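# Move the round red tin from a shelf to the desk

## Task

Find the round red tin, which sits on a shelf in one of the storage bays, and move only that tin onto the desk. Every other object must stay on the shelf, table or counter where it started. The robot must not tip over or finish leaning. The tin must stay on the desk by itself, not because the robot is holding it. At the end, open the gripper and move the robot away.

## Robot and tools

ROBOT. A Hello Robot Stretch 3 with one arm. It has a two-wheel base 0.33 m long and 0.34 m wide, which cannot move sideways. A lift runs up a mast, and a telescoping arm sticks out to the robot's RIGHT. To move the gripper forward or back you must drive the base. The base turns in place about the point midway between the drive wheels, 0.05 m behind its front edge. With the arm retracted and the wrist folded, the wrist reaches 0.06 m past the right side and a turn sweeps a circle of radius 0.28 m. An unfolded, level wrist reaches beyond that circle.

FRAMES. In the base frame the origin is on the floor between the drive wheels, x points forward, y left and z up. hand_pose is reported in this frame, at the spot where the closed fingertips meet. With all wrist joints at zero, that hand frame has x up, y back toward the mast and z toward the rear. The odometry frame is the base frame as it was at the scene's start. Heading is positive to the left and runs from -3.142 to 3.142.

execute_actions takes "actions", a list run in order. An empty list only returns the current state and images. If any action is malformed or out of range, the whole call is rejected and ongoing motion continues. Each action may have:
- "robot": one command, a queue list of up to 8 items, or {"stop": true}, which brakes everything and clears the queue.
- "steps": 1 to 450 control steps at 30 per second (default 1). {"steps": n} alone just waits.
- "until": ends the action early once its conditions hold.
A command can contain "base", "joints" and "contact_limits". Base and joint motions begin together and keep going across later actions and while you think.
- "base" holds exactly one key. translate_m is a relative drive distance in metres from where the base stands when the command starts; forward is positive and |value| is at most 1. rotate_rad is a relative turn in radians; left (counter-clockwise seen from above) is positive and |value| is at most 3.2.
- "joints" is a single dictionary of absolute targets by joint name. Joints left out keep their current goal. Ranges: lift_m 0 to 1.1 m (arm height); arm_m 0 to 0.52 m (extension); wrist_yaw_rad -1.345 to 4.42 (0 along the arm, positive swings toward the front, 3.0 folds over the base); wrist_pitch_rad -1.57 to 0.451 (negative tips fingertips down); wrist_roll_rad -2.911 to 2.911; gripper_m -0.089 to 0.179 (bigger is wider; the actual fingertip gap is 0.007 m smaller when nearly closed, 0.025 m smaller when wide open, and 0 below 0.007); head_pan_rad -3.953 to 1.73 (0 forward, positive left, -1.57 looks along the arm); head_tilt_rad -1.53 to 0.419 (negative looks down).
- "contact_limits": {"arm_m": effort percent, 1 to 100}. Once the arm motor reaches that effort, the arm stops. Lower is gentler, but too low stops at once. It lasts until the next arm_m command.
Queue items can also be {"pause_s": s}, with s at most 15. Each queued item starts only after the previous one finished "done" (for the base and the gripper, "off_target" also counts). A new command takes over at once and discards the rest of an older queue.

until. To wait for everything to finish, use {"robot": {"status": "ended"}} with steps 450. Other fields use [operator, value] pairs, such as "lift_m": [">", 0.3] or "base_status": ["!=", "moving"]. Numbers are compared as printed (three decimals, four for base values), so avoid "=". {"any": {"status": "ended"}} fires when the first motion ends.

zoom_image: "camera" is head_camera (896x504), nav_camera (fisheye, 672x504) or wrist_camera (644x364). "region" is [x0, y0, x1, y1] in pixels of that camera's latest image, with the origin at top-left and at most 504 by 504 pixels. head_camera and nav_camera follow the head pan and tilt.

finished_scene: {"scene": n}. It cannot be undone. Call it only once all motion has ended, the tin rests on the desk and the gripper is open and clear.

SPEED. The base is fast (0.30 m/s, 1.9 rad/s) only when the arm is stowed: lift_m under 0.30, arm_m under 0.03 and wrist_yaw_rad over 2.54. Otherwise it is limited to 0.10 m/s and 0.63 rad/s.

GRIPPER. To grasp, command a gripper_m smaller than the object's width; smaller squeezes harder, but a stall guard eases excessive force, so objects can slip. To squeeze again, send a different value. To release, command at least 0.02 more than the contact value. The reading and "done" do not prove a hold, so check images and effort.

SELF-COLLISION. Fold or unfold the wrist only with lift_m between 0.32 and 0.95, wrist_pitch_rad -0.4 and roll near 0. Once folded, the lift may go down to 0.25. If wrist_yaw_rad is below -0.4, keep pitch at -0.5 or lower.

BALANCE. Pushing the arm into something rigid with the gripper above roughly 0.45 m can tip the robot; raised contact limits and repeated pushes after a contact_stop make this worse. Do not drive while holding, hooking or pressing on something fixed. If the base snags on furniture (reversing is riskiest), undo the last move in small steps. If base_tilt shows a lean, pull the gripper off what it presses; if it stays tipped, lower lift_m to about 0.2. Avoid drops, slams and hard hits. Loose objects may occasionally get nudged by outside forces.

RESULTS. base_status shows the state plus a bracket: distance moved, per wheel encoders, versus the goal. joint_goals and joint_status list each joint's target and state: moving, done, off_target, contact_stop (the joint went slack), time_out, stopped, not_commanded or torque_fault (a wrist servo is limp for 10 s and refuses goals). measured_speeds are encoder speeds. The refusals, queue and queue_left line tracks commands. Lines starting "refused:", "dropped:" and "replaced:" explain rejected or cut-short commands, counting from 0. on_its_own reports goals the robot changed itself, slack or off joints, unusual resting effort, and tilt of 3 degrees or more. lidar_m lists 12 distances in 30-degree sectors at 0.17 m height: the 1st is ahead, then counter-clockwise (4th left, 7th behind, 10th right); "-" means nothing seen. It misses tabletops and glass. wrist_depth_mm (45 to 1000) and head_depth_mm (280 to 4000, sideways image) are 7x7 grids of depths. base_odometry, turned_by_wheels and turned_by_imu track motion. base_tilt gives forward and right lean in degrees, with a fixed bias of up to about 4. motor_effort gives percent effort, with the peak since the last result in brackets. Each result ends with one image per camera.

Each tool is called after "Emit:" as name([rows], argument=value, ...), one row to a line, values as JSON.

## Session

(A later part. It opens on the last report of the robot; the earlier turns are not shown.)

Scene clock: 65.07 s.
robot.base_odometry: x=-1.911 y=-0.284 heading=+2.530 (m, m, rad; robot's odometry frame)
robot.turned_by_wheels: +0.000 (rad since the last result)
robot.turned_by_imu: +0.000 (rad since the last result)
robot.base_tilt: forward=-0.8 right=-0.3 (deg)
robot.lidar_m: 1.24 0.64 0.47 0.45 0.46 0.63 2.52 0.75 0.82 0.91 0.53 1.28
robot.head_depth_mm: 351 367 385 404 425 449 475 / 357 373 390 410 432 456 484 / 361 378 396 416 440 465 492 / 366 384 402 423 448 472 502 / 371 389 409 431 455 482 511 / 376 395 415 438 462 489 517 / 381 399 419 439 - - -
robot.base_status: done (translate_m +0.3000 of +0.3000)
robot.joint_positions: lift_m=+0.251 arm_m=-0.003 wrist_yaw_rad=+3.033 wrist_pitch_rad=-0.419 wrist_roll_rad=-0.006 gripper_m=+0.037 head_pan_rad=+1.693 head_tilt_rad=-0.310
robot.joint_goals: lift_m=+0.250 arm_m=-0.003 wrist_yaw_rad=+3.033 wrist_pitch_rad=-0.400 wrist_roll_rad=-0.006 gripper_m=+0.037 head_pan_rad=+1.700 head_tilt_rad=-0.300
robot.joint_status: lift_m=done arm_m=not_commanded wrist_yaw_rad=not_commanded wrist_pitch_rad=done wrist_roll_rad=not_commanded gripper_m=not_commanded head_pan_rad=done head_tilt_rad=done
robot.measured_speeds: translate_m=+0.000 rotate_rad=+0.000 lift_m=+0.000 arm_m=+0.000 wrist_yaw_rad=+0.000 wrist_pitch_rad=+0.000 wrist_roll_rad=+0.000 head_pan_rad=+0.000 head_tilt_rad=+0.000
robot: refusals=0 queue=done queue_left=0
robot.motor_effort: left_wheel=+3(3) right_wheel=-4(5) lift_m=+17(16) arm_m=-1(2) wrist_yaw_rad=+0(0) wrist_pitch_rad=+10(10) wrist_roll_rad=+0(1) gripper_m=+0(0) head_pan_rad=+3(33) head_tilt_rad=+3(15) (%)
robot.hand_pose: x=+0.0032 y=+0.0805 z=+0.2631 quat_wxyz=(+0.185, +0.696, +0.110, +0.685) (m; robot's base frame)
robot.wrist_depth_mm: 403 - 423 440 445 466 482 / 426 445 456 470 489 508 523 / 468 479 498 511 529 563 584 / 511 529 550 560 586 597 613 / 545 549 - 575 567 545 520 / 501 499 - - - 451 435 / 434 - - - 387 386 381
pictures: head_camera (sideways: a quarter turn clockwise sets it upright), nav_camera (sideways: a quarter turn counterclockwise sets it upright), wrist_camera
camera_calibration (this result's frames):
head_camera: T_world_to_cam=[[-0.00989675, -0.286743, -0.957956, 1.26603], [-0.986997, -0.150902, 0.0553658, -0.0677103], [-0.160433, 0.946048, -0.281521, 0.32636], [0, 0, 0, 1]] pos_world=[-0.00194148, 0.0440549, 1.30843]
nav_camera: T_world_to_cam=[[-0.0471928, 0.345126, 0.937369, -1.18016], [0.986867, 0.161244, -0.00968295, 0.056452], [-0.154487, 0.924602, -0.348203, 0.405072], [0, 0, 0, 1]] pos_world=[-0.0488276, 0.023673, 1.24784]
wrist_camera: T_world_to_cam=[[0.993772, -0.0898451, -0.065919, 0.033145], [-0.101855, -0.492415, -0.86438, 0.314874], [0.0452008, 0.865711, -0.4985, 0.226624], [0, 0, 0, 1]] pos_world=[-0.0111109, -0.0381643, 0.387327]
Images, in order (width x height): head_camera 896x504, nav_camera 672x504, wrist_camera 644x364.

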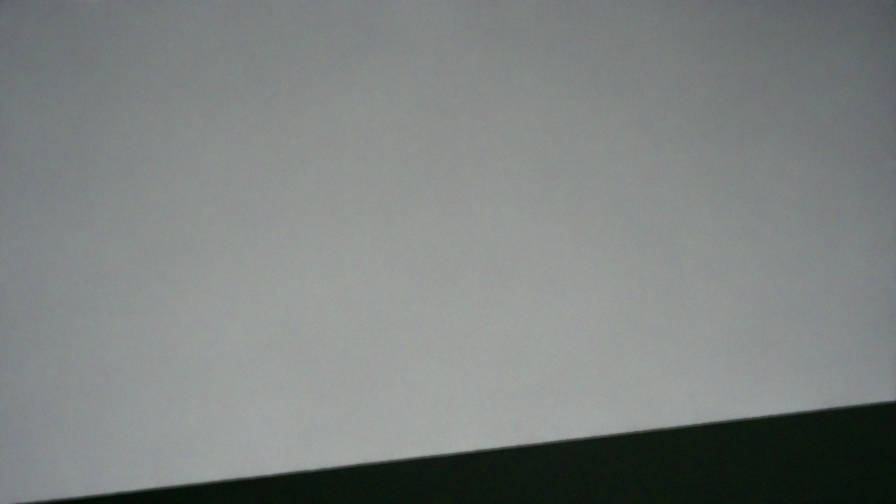

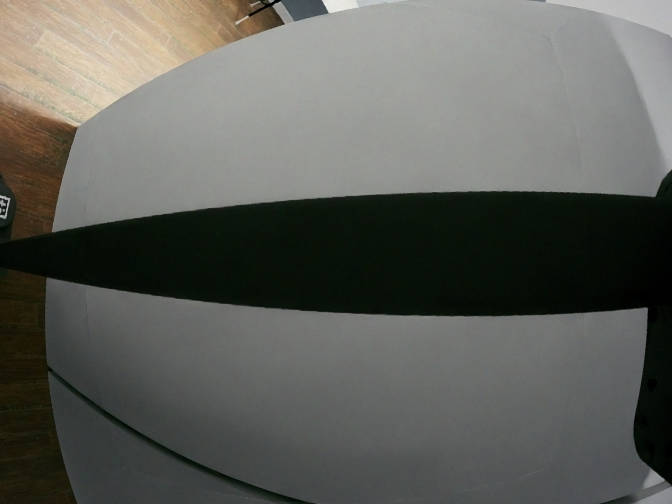

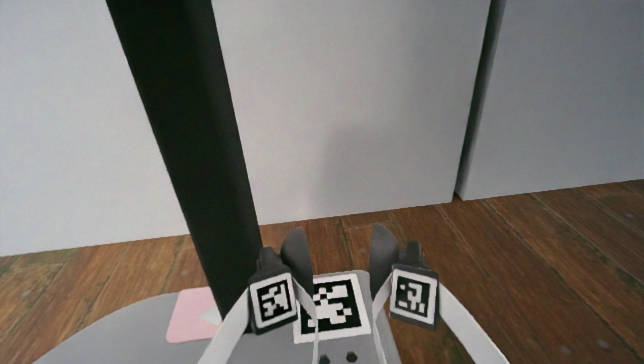

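Emit:
execute_actions([
  {"robot":{"base":{"translate_m":0.6},"joints":{"head_pan_rad":-1.57,"head_tilt_rad":-0.8}},"steps":300,"until":{"robot":{"status":"ended"}}},
])

Scene clock: 70.27 s.
robot.base_odometry: x=-2.402 y=+0.061 heading=+2.530 (m, m, rad; robot's odometry frame)
robot.turned_by_wheels: +0.000 (rad since the last result)
robot.turned_by_imu: +0.004 (rad since the last result)
robot.base_tilt: forward=-0.8 right=-0.2 (deg)
robot.lidar_m: 0.64 0.65 0.47 0.45 0.47 0.64 2.76 1.27 0.52 0.91 0.84 0.66
robot.head_depth_mm: 789 684 522 962 891 935 1138 / 790 693 527 1094 912 1224 1153 / 793 702 530 1108 923 1208 1157 / 790 709 538 1105 926 1211 1165 / 794 719 542 1112 930 1217 1175 / 795 728 547 1120 937 1223 1178 / 796 739 552 1128 942 1231 1181
robot.base_status: done (translate_m +0.6000 of +0.6000)
robot.joint_positions: lift_m=+0.251 arm_m=-0.003 wrist_yaw_rad=+3.033 wrist_pitch_rad=-0.419 wrist_roll_rad=-0.006 gripper_m=+0.037 head_pan_rad=-1.563 head_tilt_rad=-0.791
robot.joint_goals: lift_m=+0.250 arm_m=-0.003 wrist_yaw_rad=+3.033 wrist_pitch_rad=-0.400 wrist_roll_rad=-0.006 gripper_m=+0.037 head_pan_rad=-1.570 head_tilt_rad=-0.800
robot.joint_status: lift_m=done arm_m=not_commanded wrist_yaw_rad=not_commanded wrist_pitch_rad=done wrist_roll_rad=not_commanded gripper_m=not_commanded head_pan_rad=done head_tilt_rad=done
robot.measured_speeds: translate_m=+0.000 rotate_rad=+0.000 lift_m=+0.000 arm_m=+0.000 wrist_yaw_rad=+0.000 wrist_pitch_rad=+0.000 wrist_roll_rad=+0.000 head_pan_rad=+0.000 head_tilt_rad=+0.000
robot: refusals=0 queue=done queue_left=0
robot.motor_effort: left_wheel=+3(9) right_wheel=-3(9) lift_m=+16(16) arm_m=-2(1) wrist_yaw_rad=+0(0) wrist_pitch_rad=+10(10) wrist_roll_rad=-1(1) gripper_m=+0(0) head_pan_rad=-2(32) head_tilt_rad=-3(23) (%)
robot.hand_pose: x=+0.0032 y=+0.0805 z=+0.2631 quat_wxyz=(+0.185, +0.696, +0.110, +0.685) (m; robot's base frame)
robot.wrist_depth_mm: 409 - 431 440 448 462 477 / 436 444 459 475 500 507 530 / 474 490 507 520 530 564 582 / 509 533 550 567 590 617 619 / 560 564 - 580 569 562 527 / 501 492 - - - 456 440 / 437 - - - 391 386 380
pictures: head_camera (sideways: a quarter turn clockwise sets it upright), nav_camera (sideways: a quarter turn counterclockwise sets it upright), wrist_camera
camera_calibration (this result's frames):
head_camera: T_world_to_cam=[[0.0394158, 0.694809, -0.718113, 0.952943], [0.99799, 0.00831676, 0.0628245, -0.0894915], [0.0496234, -0.719146, -0.693085, 0.860578], [0, 0, 0, 1]] pos_world=[0.00904578, -0.0424881, 1.2864]
nav_camera: T_world_to_cam=[[0.010511, -0.742436, 0.669835, -0.831704], [-0.998889, -0.0385763, -0.027083, 0.0912063], [0.0459471, -0.668806, -0.742016, 0.916202], [0, 0, 0, 1]] pos_world=[0.0577502, -0.00120701, 1.23941]
wrist_camera: T_world_to_cam=[[0.993772, -0.0898452, -0.0659189, 0.033145], [-0.101854, -0.492415, -0.86438, 0.314874], [0.045201, 0.865711, -0.498499, 0.226624], [0, 0, 0, 1]] pos_world=[-0.0111109, -0.0381643, 0.387327]
Images, in order (width x height): head_camera 896x504, nav_camera 672x504, wrist_camera 644x364.

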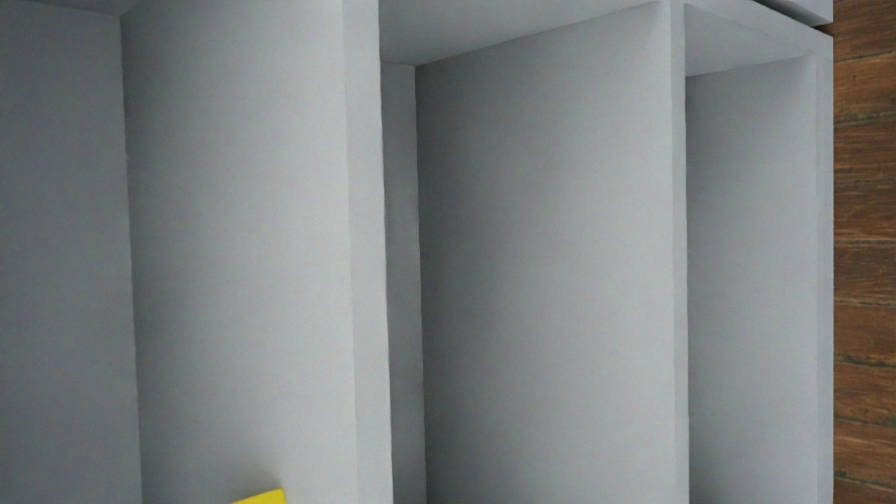

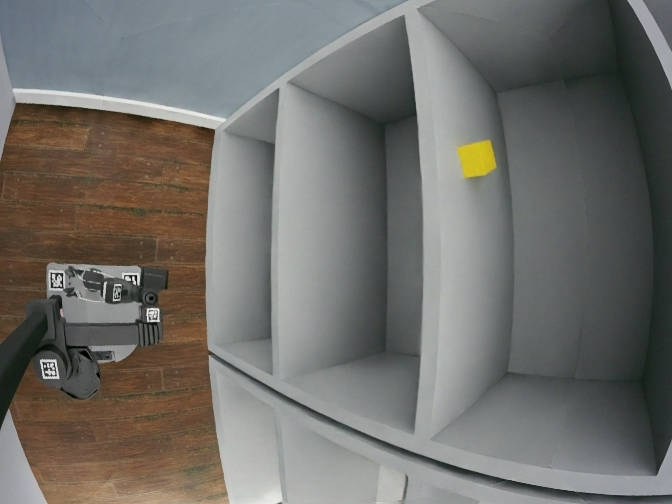

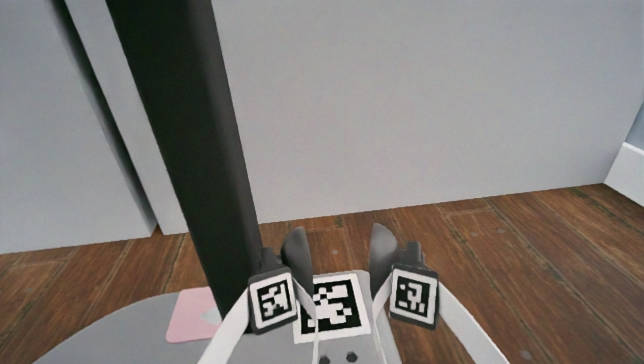

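Emit:
execute_actions([
  {"robot":[{"base":{"translate_m":-1.0},"joints":{"head_pan_rad":-1.3,"head_tilt_rad":-0.5}},{"base":{"translate_m":-0.9}},{"base":{"rotate_rad":1.57}},{"base":{"translate_m":1.0}},{"base":{"translate_m":0.4}}],"steps":450},
  {"steps":400,"until":{"robot":{"status":"ended"}}},
])

Scene clock: 94.33 s.
robot.base_odometry: x=-1.652 y=-2.176 heading=-2.184 (m, m, rad; robot's odometry frame)
robot.turned_by_wheels: +1.570 (rad since the last result)
robot.turned_by_imu: +1.567 (rad since the last result)
robot.base_tilt: forward=-0.8 right=-0.3 (deg)
robot.lidar_m: 0.57 1.08 0.96 0.93 1.04 1.75 3.31 0.93 0.82 2.50 1.50 0.59
robot.head_depth_mm: 2129 2263 2466 2616 2106 1662 1374 / 2165 2353 2558 2720 2143 1673 1376 / 2233 2389 2620 2750 2126 1681 1385 / 2289 2489 2690 2864 2140 1693 1387 / 2360 2496 2669 2764 2159 1693 1406 / 2040 2119 2202 2285 2126 1713 1410 / 1715 1754 1813 1864 1910 1712 1409
robot.base_status: done (translate_m +0.4000 of +0.4000)
robot.joint_positions: lift_m=+0.251 arm_m=-0.003 wrist_yaw_rad=+3.033 wrist_pitch_rad=-0.419 wrist_roll_rad=-0.006 gripper_m=+0.037 head_pan_rad=-1.307 head_tilt_rad=-0.507
robot.joint_goals: lift_m=+0.250 arm_m=-0.003 wrist_yaw_rad=+3.033 wrist_pitch_rad=-0.400 wrist_roll_rad=-0.006 gripper_m=+0.037 head_pan_rad=-1.300 head_tilt_rad=-0.500
robot.joint_status: lift_m=done arm_m=not_commanded wrist_yaw_rad=not_commanded wrist_pitch_rad=done wrist_roll_rad=not_commanded gripper_m=not_commanded head_pan_rad=done head_tilt_rad=done
robot.measured_speeds: translate_m=+0.000 rotate_rad=+0.000 lift_m=+0.000 arm_m=+0.000 wrist_yaw_rad=+0.000 wrist_pitch_rad=+0.000 wrist_roll_rad=+0.000 head_pan_rad=+0.000 head_tilt_rad=+0.000
robot: refusals=0 queue=done queue_left=0
robot.motor_effort: left_wheel=-2(6) right_wheel=+5(16) lift_m=+16(17) arm_m=-1(2) wrist_yaw_rad=+0(0) wrist_pitch_rad=+10(10) wrist_roll_rad=-1(1) gripper_m=+0(0) head_pan_rad=+3(20) head_tilt_rad=+2(18) (%)
robot.hand_pose: x=+0.0032 y=+0.0805 z=+0.2631 quat_wxyz=(+0.185, +0.696, +0.110, +0.685) (m; robot's base frame)
robot.wrist_depth_mm: - - - - - - - / - - - - - - - / 826 - - 939 910 857 854 / 757 751 728 718 694 664 645 / 612 579 - 567 572 531 535 / 500 504 - - - 453 443 / 431 - - - 394 389 385
pictures: head_camera (sideways: a quarter turn clockwise sets it upright), nav_camera (sideways: a quarter turn counterclockwise sets it upright), wrist_camera
camera_calibration (this result's frames):
head_camera: T_world_to_cam=[[-0.0783225, 0.461034, -0.883919, 1.16982], [0.958667, 0.278108, 0.0601094, -0.0857397], [0.273537, -0.842677, -0.46376, 0.560872], [0, 0, 0, 1]] pos_world=[0.0203997, -0.0428482, 1.29929]
nav_camera: T_world_to_cam=[[0.141723, -0.505642, 0.851023, -1.06867], [-0.954792, -0.29677, -0.017324, 0.0782405], [0.261318, -0.810095, -0.524842, 0.632387], [0, 0, 0, 1]] pos_world=[0.0609053, -0.0048533, 1.24273]
wrist_camera: T_world_to_cam=[[0.993772, -0.089842, -0.0659183, 0.0331437], [-0.10185, -0.492375, -0.864404, 0.31488], [0.0452033, 0.865734, -0.498459, 0.226625], [0, 0, 0, 1]] pos_world=[-0.0111109, -0.0381806, 0.387332]
Images, in order (width x height): head_camera 896x504, nav_camera 672x504, wrist_camera 644x364.

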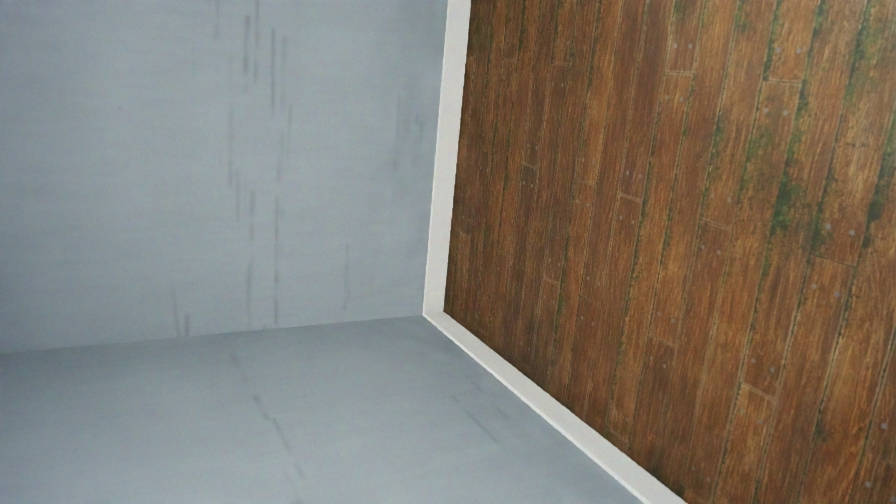

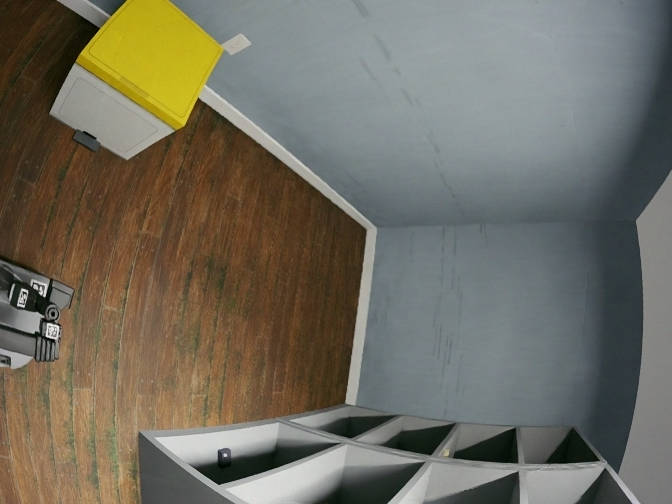

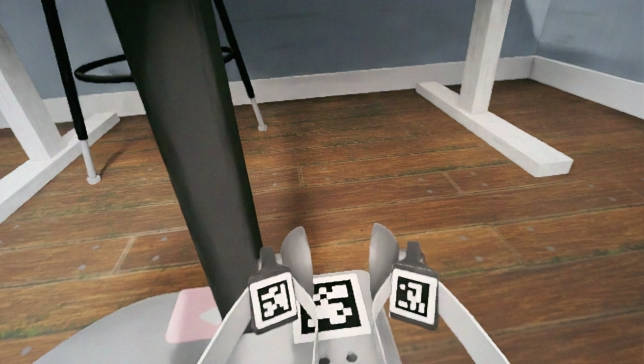

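Emit:
execute_actions([
  {"robot":[{"base":{"translate_m":-0.05}},{"base":{"rotate_rad":-1.57},"joints":{"head_pan_rad":-1.1,"head_tilt_rad":-0.7}},{"base":{"translate_m":1.0}},{"base":{"translate_m":0.3}}],"steps":450,"until":{"robot":{"status":"ended"}}},
])

Scene clock: 111.43 s.
robot.base_odometry: x=-2.687 y=-1.388 heading=+2.530 (m, m, rad; robot's odometry frame)
robot.turned_by_wheels: -1.570 (rad since the last result)
robot.turned_by_imu: -1.559 (rad since the last result)
robot.base_tilt: forward=-0.8 right=-0.3 (deg)
robot.lidar_m: 1.21 1.26 1.14 1.10 1.14 1.12 1.93 0.76 0.86 0.90 0.50 1.25
robot.head_depth_mm: 746 808 627 515 992 831 1084 / 586 675 635 538 980 839 1135 / 464 518 566 625 791 840 1123 / 414 465 525 610 711 856 1113 / 443 488 559 675 992 1293 1224 / 968 985 668 1277 1022 1350 1258 / 1022 1001 703 1286 1060 1392 1263
robot.base_status: done (translate_m +0.3000 of +0.3000)
robot.joint_positions: lift_m=+0.251 arm_m=-0.003 wrist_yaw_rad=+3.033 wrist_pitch_rad=-0.419 wrist_roll_rad=-0.006 gripper_m=+0.037 head_pan_rad=-1.107 head_tilt_rad=-0.692
robot.joint_goals: lift_m=+0.250 arm_m=-0.003 wrist_yaw_rad=+3.033 wrist_pitch_rad=-0.400 wrist_roll_rad=-0.006 gripper_m=+0.037 head_pan_rad=-1.100 head_tilt_rad=-0.700
robot.joint_status: lift_m=done arm_m=not_commanded wrist_yaw_rad=not_commanded wrist_pitch_rad=done wrist_roll_rad=not_commanded gripper_m=not_commanded head_pan_rad=done head_tilt_rad=done
robot.measured_speeds: translate_m=+0.000 rotate_rad=+0.000 lift_m=+0.000 arm_m=+0.000 wrist_yaw_rad=+0.000 wrist_pitch_rad=+0.000 wrist_roll_rad=+0.000 head_pan_rad=+0.000 head_tilt_rad=+0.000
robot: refusals=0 queue=done queue_left=0
robot.motor_effort: left_wheel=+3(10) right_wheel=-3(12) lift_m=+16(16) arm_m=-2(2) wrist_yaw_rad=+0(0) wrist_pitch_rad=+10(10) wrist_roll_rad=-1(0) gripper_m=+0(0) head_pan_rad=+3(18) head_tilt_rad=-3(14) (%)
robot.hand_pose: x=+0.0032 y=+0.0805 z=+0.2631 quat_wxyz=(+0.185, +0.696, +0.110, +0.685) (m; robot's base frame)
robot.wrist_depth_mm: 904 - - - - - - / - - - - - - - / - - - 979 910 911 859 / 758 758 735 718 700 673 650 / 624 592 - 575 576 539 522 / 502 495 - - - 453 440 / 430 - - - 386 389 379
pictures: head_camera (sideways: a quarter turn clockwise sets it upright), nav_camera (sideways: a quarter turn counterclockwise sets it upright), wrist_camera
camera_calibration (this result's frames):
head_camera: T_world_to_cam=[[-0.237452, 0.574408, -0.783372, 1.03969], [0.889407, 0.45283, 0.0624451, -0.0883432], [0.390603, -0.681909, -0.618408, 0.761362], [0, 0, 0, 1]] pos_world=[0.0280587, -0.0380214, 1.29081]
nav_camera: T_world_to_cam=[[0.305292, -0.599224, 0.740086, -0.925053], [-0.87853, -0.47709, -0.0238828, 0.0863092], [0.367399, -0.642897, -0.672088, 0.823293], [0, 0, 0, 1]] pos_world=[0.0557593, 0.0161566, 1.24001]
wrist_camera: T_world_to_cam=[[0.993772, -0.0898412, -0.0659179, 0.0331421], [-0.101849, -0.492366, -0.864409, 0.314875], [0.0452039, 0.865739, -0.49845, 0.226638], [0, 0, 0, 1]] pos_world=[-0.0111109, -0.0381978, 0.387333]
Images, in order (width x height): head_camera 896x504, nav_camera 672x504, wrist_camera 644x364.

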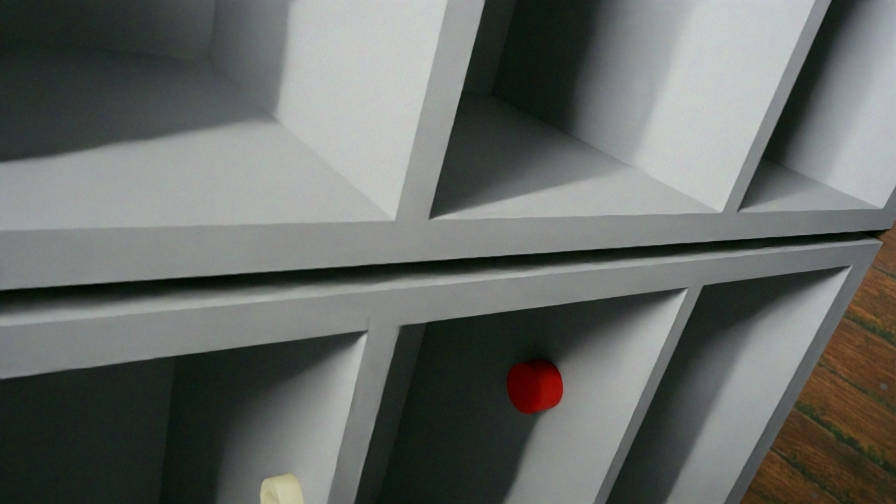

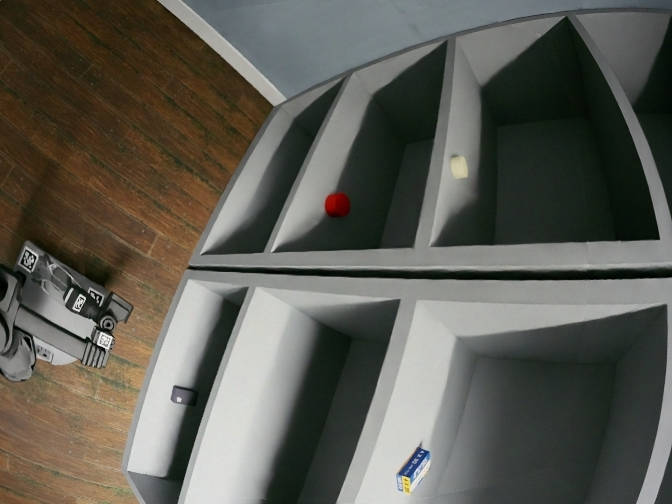

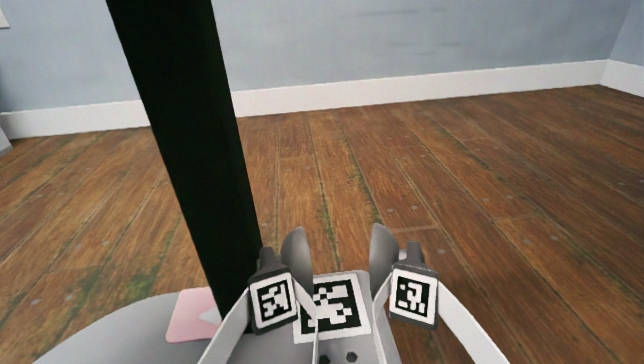

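Emit:
execute_actions([
  {"robot":[{"base":{"translate_m":0.6},"joints":{"lift_m":0.6,"head_pan_rad":-1.6,"head_tilt_rad":-0.85}},{"joints":{"wrist_yaw_rad":0.0,"gripper_m":0.17}}],"steps":450,"until":{"robot":{"status":"ended"}}},
])

Scene clock: 127.63 s.
robot.base_odometry: x=-3.179 y=-1.044 heading=+2.530 (m, m, rad; robot's odometry frame)
robot.turned_by_wheels: +0.000 (rad since the last result)
robot.turned_by_imu: +0.004 (rad since the last result)
robot.base_tilt: forward=-0.8 right=-0.2 (deg)
robot.lidar_m: 0.61 0.64 0.87 1.10 1.14 1.56 2.76 1.28 0.52 0.90 0.80 0.64
robot.head_depth_mm: 767 613 513 977 879 1052 1180 / 767 620 518 1038 880 1206 1181 / 782 625 510 1041 883 1236 - / 783 634 518 1051 892 1223 1168 / 778 641 517 1058 898 1238 1174 / 782 649 521 1070 905 1243 1181 / 787 657 525 1075 909 1246 1185
robot.base_status: done (translate_m +0.6000 of +0.6000)
robot.joint_positions: lift_m=+0.599 arm_m=-0.003 wrist_yaw_rad=+0.002 wrist_pitch_rad=-0.419 wrist_roll_rad=-0.006 gripper_m=+0.170 head_pan_rad=-1.593 head_tilt_rad=-0.839
robot.joint_goals: lift_m=+0.600 arm_m=-0.003 wrist_yaw_rad=+0.000 wrist_pitch_rad=-0.400 wrist_roll_rad=-0.006 gripper_m=+0.170 head_pan_rad=-1.600 head_tilt_rad=-0.850
robot.joint_status: lift_m=done arm_m=not_commanded wrist_yaw_rad=done wrist_pitch_rad=done wrist_roll_rad=not_commanded gripper_m=done head_pan_rad=done head_tilt_rad=done
robot.measured_speeds: translate_m=+0.000 rotate_rad=+0.000 lift_m=+0.000 arm_m=+0.000 wrist_yaw_rad=+0.000 wrist_pitch_rad=+0.000 wrist_roll_rad=+0.000 head_pan_rad=+0.000 head_tilt_rad=+0.000
robot: refusals=0 queue=done queue_left=0
robot.motor_effort: left_wheel=+3(10) right_wheel=-3(8) lift_m=+52(57) arm_m=-2(2) wrist_yaw_rad=-1(1) wrist_pitch_rad=+10(10) wrist_roll_rad=-1(1) gripper_m=+1(85) head_pan_rad=-3(26) head_tilt_rad=-4(14) (%)
robot.hand_pose: x=-0.0212 y=-0.3668 z=+0.6119 quat_wxyz=(+0.694, +0.148, -0.689, -0.146) (m; robot's base frame)
robot.wrist_depth_mm: 578 583 577 564 578 428 283 / 599 617 629 641 608 431 289 / 587 546 529 509 493 423 290 / 421 408 398 361 369 359 293 / 325 323 310 301 294 289 272 / 293 287 293 739 716 460 290 / 597 667 682 667 683 504 356
pictures: head_camera (sideways: a quarter turn clockwise sets it upright), nav_camera (sideways: a quarter turn counterclockwise sets it upright), wrist_camera
camera_calibration (this result's frames):
head_camera: T_world_to_cam=[[0.0611092, 0.727244, -0.683654, 0.907904], [0.997719, -0.0248148, 0.0627853, -0.0894348], [0.0286955, -0.685931, -0.727101, 0.904946], [0, 0, 0, 1]] pos_world=[0.0077816, -0.0417565, 1.28429]
nav_camera: T_world_to_cam=[[-0.012587, -0.773961, 0.633108, -0.783708], [-0.999567, -0.00709815, -0.02855, 0.0931187], [0.0265905, -0.633194, -0.773536, 0.957309], [0, 0, 0, 1]] pos_world=[0.0577585, 0.000263405, 1.23934]
wrist_camera: T_world_to_cam=[[-0.997614, -0.0205237, -0.0659144, 0.0234127], [0.0468261, 0.500405, -0.864524, 0.760968], [0.0507271, -0.865548, -0.49825, 0.153799], [0, 0, 0, 1]] pos_world=[-0.0200781, -0.247191, 0.736049]
Images, in order (width x height): head_camera 896x504, nav_camera 672x504, wrist_camera 644x364.

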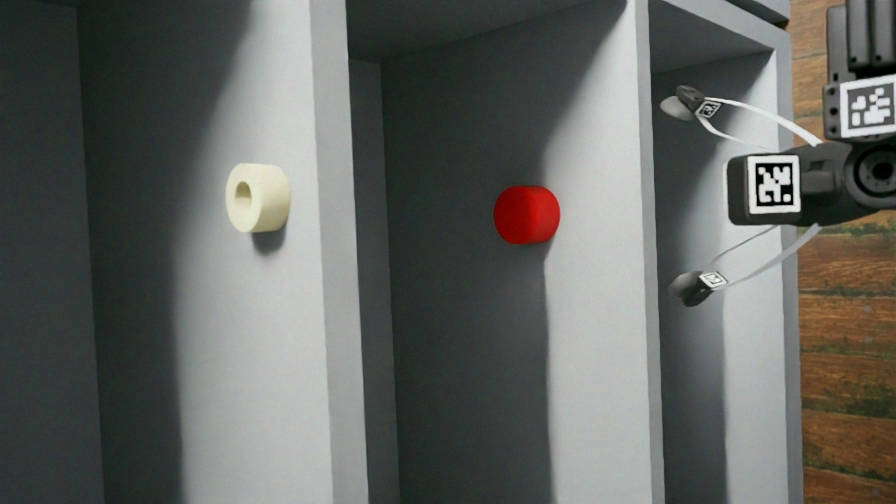

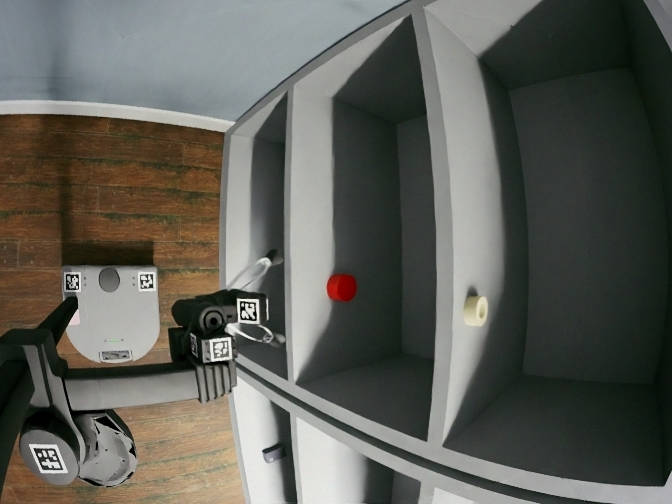

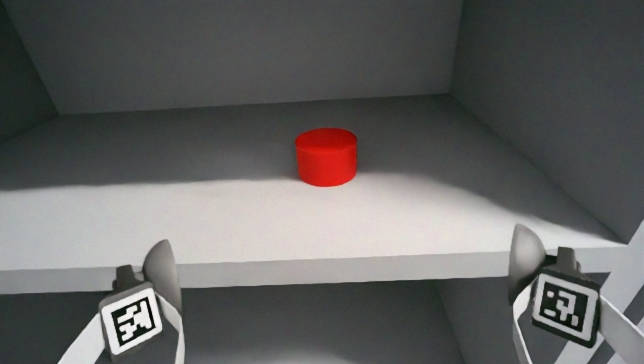

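Emit:
execute_actions([
  {"robot":[{"base":{"translate_m":0.02},"joints":{"arm_m":0.1}},{"joints":{"lift_m":0.555}},{"joints":{"arm_m":0.215}}],"steps":450,"until":{"robot":{"status":"ended"}}},
])

Scene clock: 135.80 s.
robot.base_odometry: x=-3.195 y=-1.032 heading=+2.530 (m, m, rad; robot's odometry frame)
robot.turned_by_wheels: +0.000 (rad since the last result)
robot.turned_by_imu: +0.001 (rad since the last result)
robot.base_tilt: forward=-0.8 right=-0.2 (deg)
robot.lidar_m: 0.60 0.62 0.85 1.10 1.14 1.57 2.78 1.28 0.54 0.90 0.77 0.62
robot.head_depth_mm: 769 614 513 986 878 1048 - / 772 619 519 1036 918 1215 1156 / 778 627 509 1043 904 1211 1160 / 781 633 518 1053 894 1231 1168 / 780 641 518 1051 897 1239 1168 / 780 647 520 1072 903 1245 1181 / 785 655 526 1078 910 1247 1176
robot.base_status: done (translate_m +0.0200 of +0.0200)
robot.joint_positions: lift_m=+0.556 arm_m=+0.215 wrist_yaw_rad=+0.001 wrist_pitch_rad=-0.419 wrist_roll_rad=-0.006 gripper_m=+0.170 head_pan_rad=-1.593 head_tilt_rad=-0.839
robot.joint_goals: lift_m=+0.555 arm_m=+0.215 wrist_yaw_rad=+0.000 wrist_pitch_rad=-0.400 wrist_roll_rad=-0.006 gripper_m=+0.170 head_pan_rad=-1.600 head_tilt_rad=-0.850
robot.joint_status: lift_m=done arm_m=done wrist_yaw_rad=done wrist_pitch_rad=done wrist_roll_rad=not_commanded gripper_m=done head_pan_rad=done head_tilt_rad=done
robot.measured_speeds: translate_m=+0.000 rotate_rad=+0.000 lift_m=+0.000 arm_m=+0.000 wrist_yaw_rad=+0.000 wrist_pitch_rad=+0.000 wrist_roll_rad=+0.000 head_pan_rad=+0.000 head_tilt_rad=+0.000
robot: refusals=0 queue=done queue_left=0
robot.motor_effort: left_wheel=+3(7) right_wheel=-4(7) lift_m=+16(52) arm_m=+1(1) wrist_yaw_rad=+0(1) wrist_pitch_rad=+10(10) wrist_roll_rad=-1(1) gripper_m=+1(1) head_pan_rad=-3(3) head_tilt_rad=-4(4) (%)
robot.hand_pose: x=-0.0214 y=-0.5840 z=+0.5682 quat_wxyz=(+0.694, +0.148, -0.689, -0.147) (m; robot's base frame)
robot.wrist_depth_mm: 384 383 386 388 386 389 308 / 418 423 422 415 428 415 309 / 438 445 427 403 385 375 314 / 327 316 305 299 288 283 272 / 251 249 241 175 173 226 221 / 208 214 202 157 158 187 188 / 179 167 170 163 162 161 154
pictures: head_camera (sideways: a quarter turn clockwise sets it upright), nav_camera (sideways: a quarter turn counterclockwise sets it upright), wrist_camera
camera_calibration (this result's frames):
head_camera: T_world_to_cam=[[0.0611104, 0.727281, -0.683613, 0.907852], [0.997718, -0.0248187, 0.0627851, -0.0894346], [0.0286961, -0.68589, -0.727139, 0.904995], [0, 0, 0, 1]] pos_world=[0.0077816, -0.0417556, 1.28429]
nav_camera: T_world_to_cam=[[-0.0125882, -0.773996, 0.633066, -0.783652], [-0.999567, -0.00709609, -0.0285517, 0.0931208], [0.0265912, -0.633151, -0.773571, 0.957354], [0, 0, 0, 1]] pos_world=[0.0577586, 0.000266831, 1.23934]
wrist_camera: T_world_to_cam=[[-0.997635, -0.0194936, -0.0659115, 0.0164431], [0.0473474, 0.500232, -0.864596, 0.831922], [0.0498251, -0.865672, -0.498126, -0.056156], [0, 0, 0, 1]] pos_world=[-0.0201872, -0.464447, 0.692388]
Images, in order (width x height): head_camera 896x504, nav_camera 672x504, wrist_camera 644x364.

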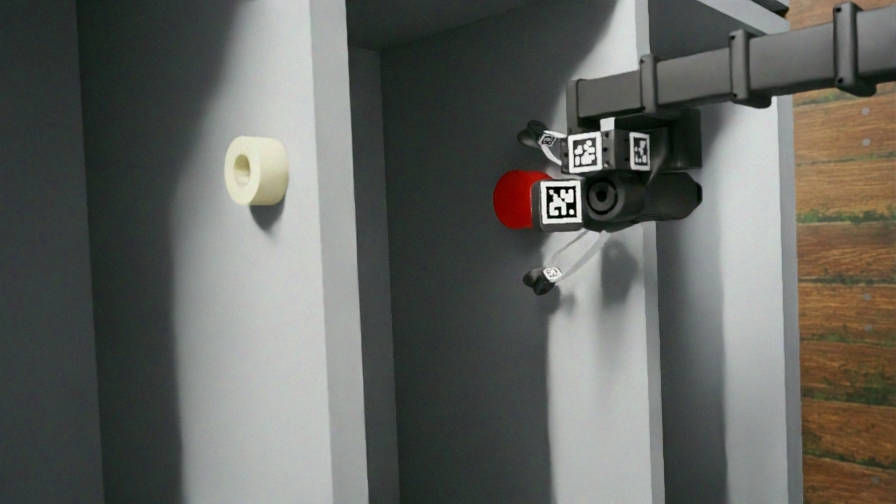

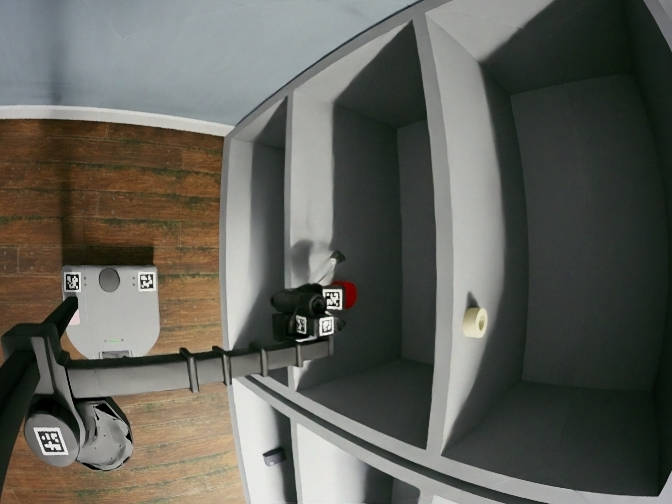

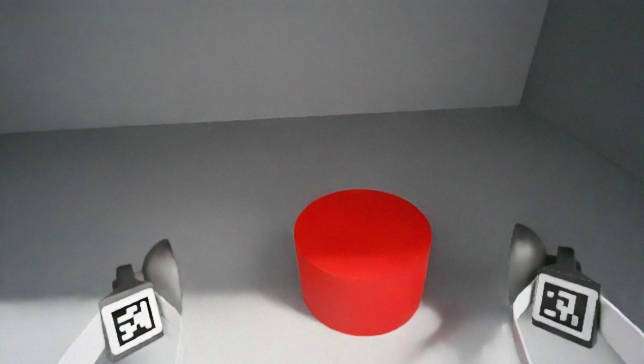

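Emit:
execute_actions([
  {"robot":[{"joints":{"arm_m":0.24}},{"joints":{"gripper_m":0.03}},{"pause_s":0.5},{"joints":{"lift_m":0.6}},{"joints":{"arm_m":0.0}},{"joints":{"wrist_yaw_rad":1.57,"head_pan_rad":1.7,"head_tilt_rad":-0.5}},{"base":{"translate_m":-1.0}}],"steps":450},
  {"steps":300,"until":{"robot":{"status":"ended"}}},
])

Scene clock: 159.10 s.
robot.base_odometry: x=-2.376 y=-1.607 heading=+2.530 (m, m, rad; robot's odometry frame)
robot.turned_by_wheels: +0.000 (rad since the last result)
robot.turned_by_imu: -0.002 (rad since the last result)
robot.base_tilt: forward=-0.8 right=-0.2 (deg)
robot.lidar_m: 1.59 1.56 1.14 1.10 0.84 0.88 1.55 1.82 0.51 0.88 0.86 0.75
robot.head_depth_mm: 905 979 1055 1151 1268 1405 1372 / 918 987 1075 1167 1286 1438 1376 / 931 1003 1090 1195 1313 1451 1384 / 940 1019 1104 1214 1339 1489 1396 / 954 1032 1126 1234 1366 1530 1394 / 968 1044 1143 1252 1387 1519 - / 978 1053 1141 - - - -
robot.base_status: done (translate_m -1.0000 of -1.0000)
robot.joint_positions: lift_m=+0.599 arm_m=+0.000 wrist_yaw_rad=+1.568 wrist_pitch_rad=-0.422 wrist_roll_rad=-0.006 gripper_m=+0.031 head_pan_rad=+1.693 head_tilt_rad=-0.508
robot.joint_goals: lift_m=+0.600 arm_m=+0.000 wrist_yaw_rad=+1.570 wrist_pitch_rad=-0.400 wrist_roll_rad=-0.006 gripper_m=+0.030 head_pan_rad=+1.700 head_tilt_rad=-0.500
robot.joint_status: lift_m=done arm_m=done wrist_yaw_rad=done wrist_pitch_rad=done wrist_roll_rad=not_commanded gripper_m=done head_pan_rad=done head_tilt_rad=done
robot.measured_speeds: translate_m=+0.000 rotate_rad=+0.000 lift_m=+0.000 arm_m=+0.000 wrist_yaw_rad=+0.000 wrist_pitch_rad=+0.000 wrist_roll_rad=+0.000 head_pan_rad=+0.000 head_tilt_rad=+0.000
robot: refusals=0 queue=done queue_left=0
robot.motor_effort: left_wheel=+3(4) right_wheel=-4(8) lift_m=+53(55) arm_m=-3(3) wrist_yaw_rad=+1(1) wrist_pitch_rad=+12(12) wrist_roll_rad=-1(1) gripper_m=-17(90) head_pan_rad=+3(34) head_tilt_rad=+3(18) (%)
robot.hand_pose: x=+0.2025 y=-0.1458 z=+0.6111 quat_wxyz=(+0.596, +0.592, -0.383, +0.385) (m; robot's base frame)
robot.wrist_depth_mm: - - - - - 519 464 / - - - - - 512 510 / - - - - - 563 458 / - - - - - 614 366 / - - - 169 864 672 688 / 925 921 862 139 137 730 724 / 784 766 741 126 150 667 637
pictures: head_camera (sideways: a quarter turn clockwise sets it upright), nav_camera (sideways: a quarter turn counterclockwise sets it upright), wrist_camera
camera_calibration (this result's frames):
head_camera: T_world_to_cam=[[0.0123234, -0.467884, -0.883704, 1.16899], [-0.988384, -0.139579, 0.0601178, -0.0738736], [-0.151474, 0.872698, -0.464169, 0.563997], [0, 0, 0, 1]] pos_world=[-0.0019903, 0.0444397, 1.29927]
nav_camera: T_world_to_cam=[[-0.0687698, 0.521002, 0.850781, -1.06707], [0.987187, 0.158622, -0.0173413, 0.0664168], [-0.143987, 0.838687, -0.525235, 0.635371], [0, 0, 0, 1]] pos_world=[-0.0474631, 0.0125351, 1.24272]
wrist_camera: T_world_to_cam=[[0.0162946, -0.997688, -0.0659721, -0.0967791], [-0.503049, 0.0488417, -0.862877, 0.683766], [0.864104, 0.0472474, -0.50109, 0.303421], [0, 0, 0, 1]] pos_world=[0.0833575, -0.144288, 0.735662]
Images, in order (width x height): head_camera 896x504, nav_camera 672x504, wrist_camera 644x364.

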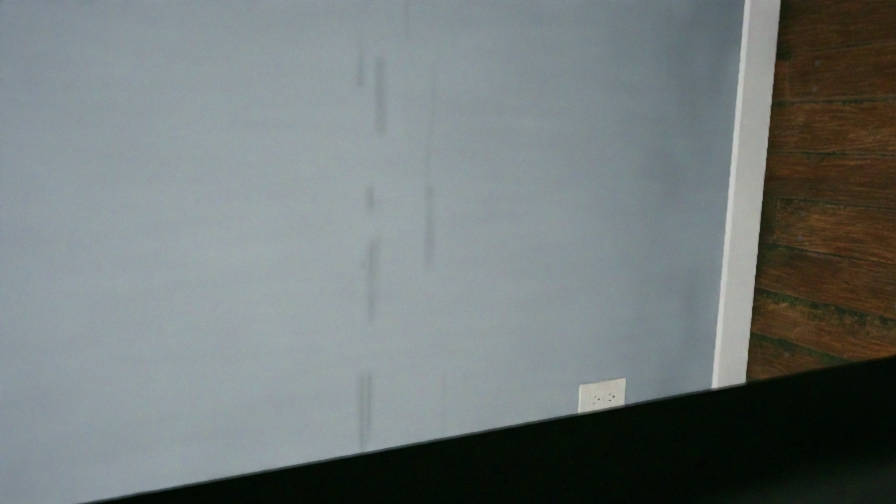

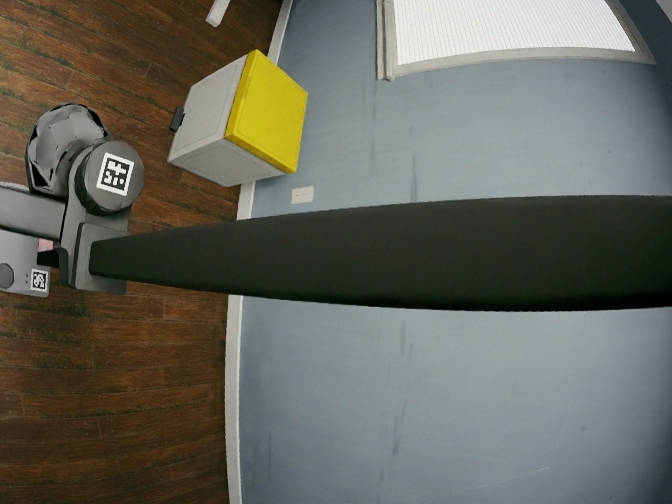

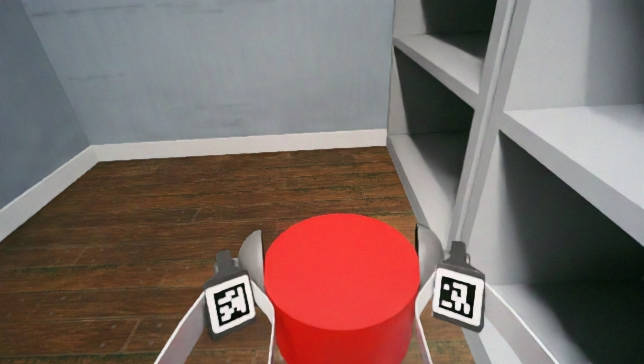

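Emit:
execute_actions([
  {"robot":[{"base":{"translate_m":-0.95},"joints":{"lift_m":1.05,"head_pan_rad":-1.75,"head_tilt_rad":-0.8}},{"base":{"rotate_rad":-1.57}},{"joints":{"wrist_yaw_rad":0.0}}],"steps":450},
  {"steps":200,"until":{"robot":{"status":"ended"}}},
])

Scene clock: 183.53 s.
robot.base_odometry: x=-1.599 y=-2.152 heading=+0.960 (m, m, rad; robot's odometry frame)
robot.turned_by_wheels: -1.570 (rad since the last result)
robot.turned_by_imu: -1.571 (rad since the last result)
robot.base_tilt: forward=-0.8 right=-0.3 (deg)
robot.lidar_m: 3.25 0.97 0.82 2.53 1.55 0.64 0.63 1.13 0.97 0.62 0.62 1.72
robot.head_depth_mm: - - - - - 1327 1187 / - - - - - 1344 1185 / - - - - - 1309 1187 / - - - - - 1336 1200 / 1035 - - - 716 1378 1203 / 1038 1186 1096 832 707 1354 1204 / 1038 1162 1069 849 708 1329 1214
robot.base_status: done (rotate_rad -1.5698 of -1.5700)
robot.joint_positions: lift_m=+1.049 arm_m=+0.000 wrist_yaw_rad=+0.002 wrist_pitch_rad=-0.422 wrist_roll_rad=-0.006 gripper_m=+0.031 head_pan_rad=-1.743 head_tilt_rad=-0.790
robot.joint_goals: lift_m=+1.050 arm_m=+0.000 wrist_yaw_rad=+0.000 wrist_pitch_rad=-0.400 wrist_roll_rad=-0.006 gripper_m=+0.030 head_pan_rad=-1.750 head_tilt_rad=-0.800
robot.joint_status: lift_m=done arm_m=done wrist_yaw_rad=done wrist_pitch_rad=done wrist_roll_rad=not_commanded gripper_m=done head_pan_rad=done head_tilt_rad=done
robot.measured_speeds: translate_m=+0.000 rotate_rad=+0.000 lift_m=+0.000 arm_m=+0.000 wrist_yaw_rad=+0.000 wrist_pitch_rad=+0.000 wrist_roll_rad=+0.000 head_pan_rad=+0.000 head_tilt_rad=+0.000
robot: refusals=0 queue=done queue_left=0
robot.motor_effort: left_wheel=+4(7) right_wheel=-5(10) lift_m=+53(55) arm_m=-3(3) wrist_yaw_rad=-1(2) wrist_pitch_rad=+12(12) wrist_roll_rad=-1(1) gripper_m=-18(18) head_pan_rad=-3(35) head_tilt_rad=-4(19) (%)
robot.hand_pose: x=-0.0212 y=-0.3691 z=+1.0610 quat_wxyz=(+0.694, +0.149, -0.689, -0.147) (m; robot's base frame)
robot.wrist_depth_mm: 845 828 851 849 855 838 855 / 946 902 911 957 914 905 892 / - - - - - - - / - 915 891 833 828 798 834 / 715 713 717 169 671 650 634 / 598 605 547 138 137 546 530 / 507 501 477 126 150 463 450
pictures: head_camera (sideways: a quarter turn clockwise sets it upright), nav_camera (sideways: a quarter turn counterclockwise sets it upright), wrist_camera
camera_calibration (this result's frames):
head_camera: T_world_to_cam=[[0.16304, 0.676011, -0.718629, 0.952861], [0.983373, -0.170385, 0.0628239, -0.0894016], [-0.0799736, -0.716923, -0.69255, 0.860674], [0, 0, 0, 1]] pos_world=[0.00139203, -0.0423407, 1.28643]
nav_camera: T_world_to_cam=[[-0.122449, -0.731839, 0.670386, -0.831611], [-0.989668, 0.140801, -0.02706, 0.0911202], [-0.0745873, -0.666773, -0.741519, 0.916291], [0, 0, 0, 1]] pos_world=[0.0566922, -0.0104772, 1.23941]
wrist_camera: T_world_to_cam=[[-0.997614, -0.0202956, -0.0659826, 0.0531291], [0.0468244, 0.503387, -0.862791, 1.14971], [0.0507256, -0.863822, -0.501236, 0.379419], [0, 0, 0, 1]] pos_world=[-0.0200782, -0.249919, 1.18564]
Images, in order (width x height): head_camera 896x504, nav_camera 672x504, wrist_camera 644x364.

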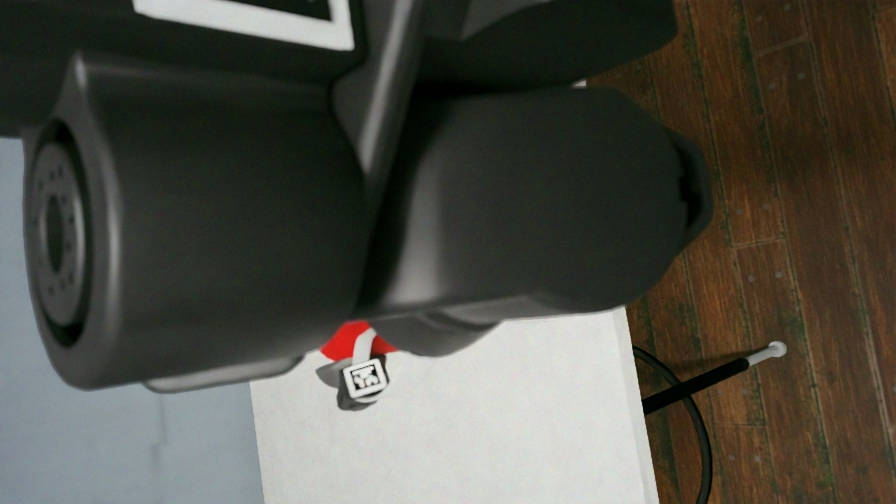

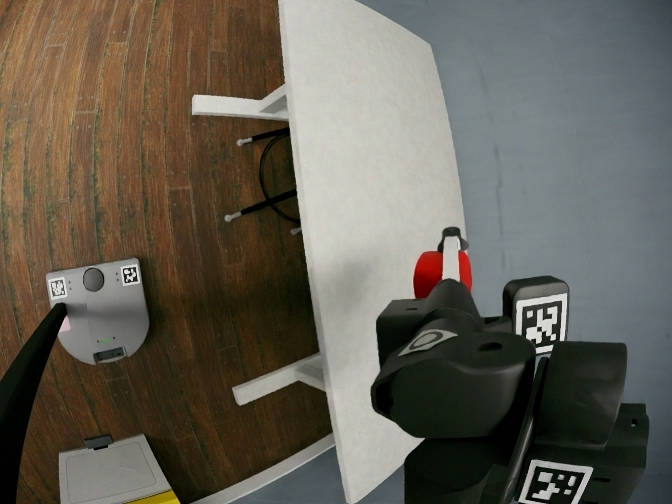

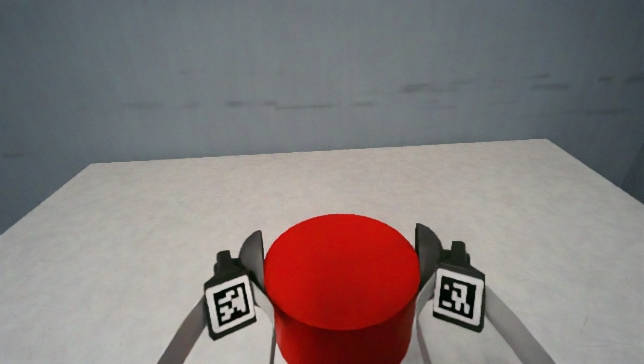

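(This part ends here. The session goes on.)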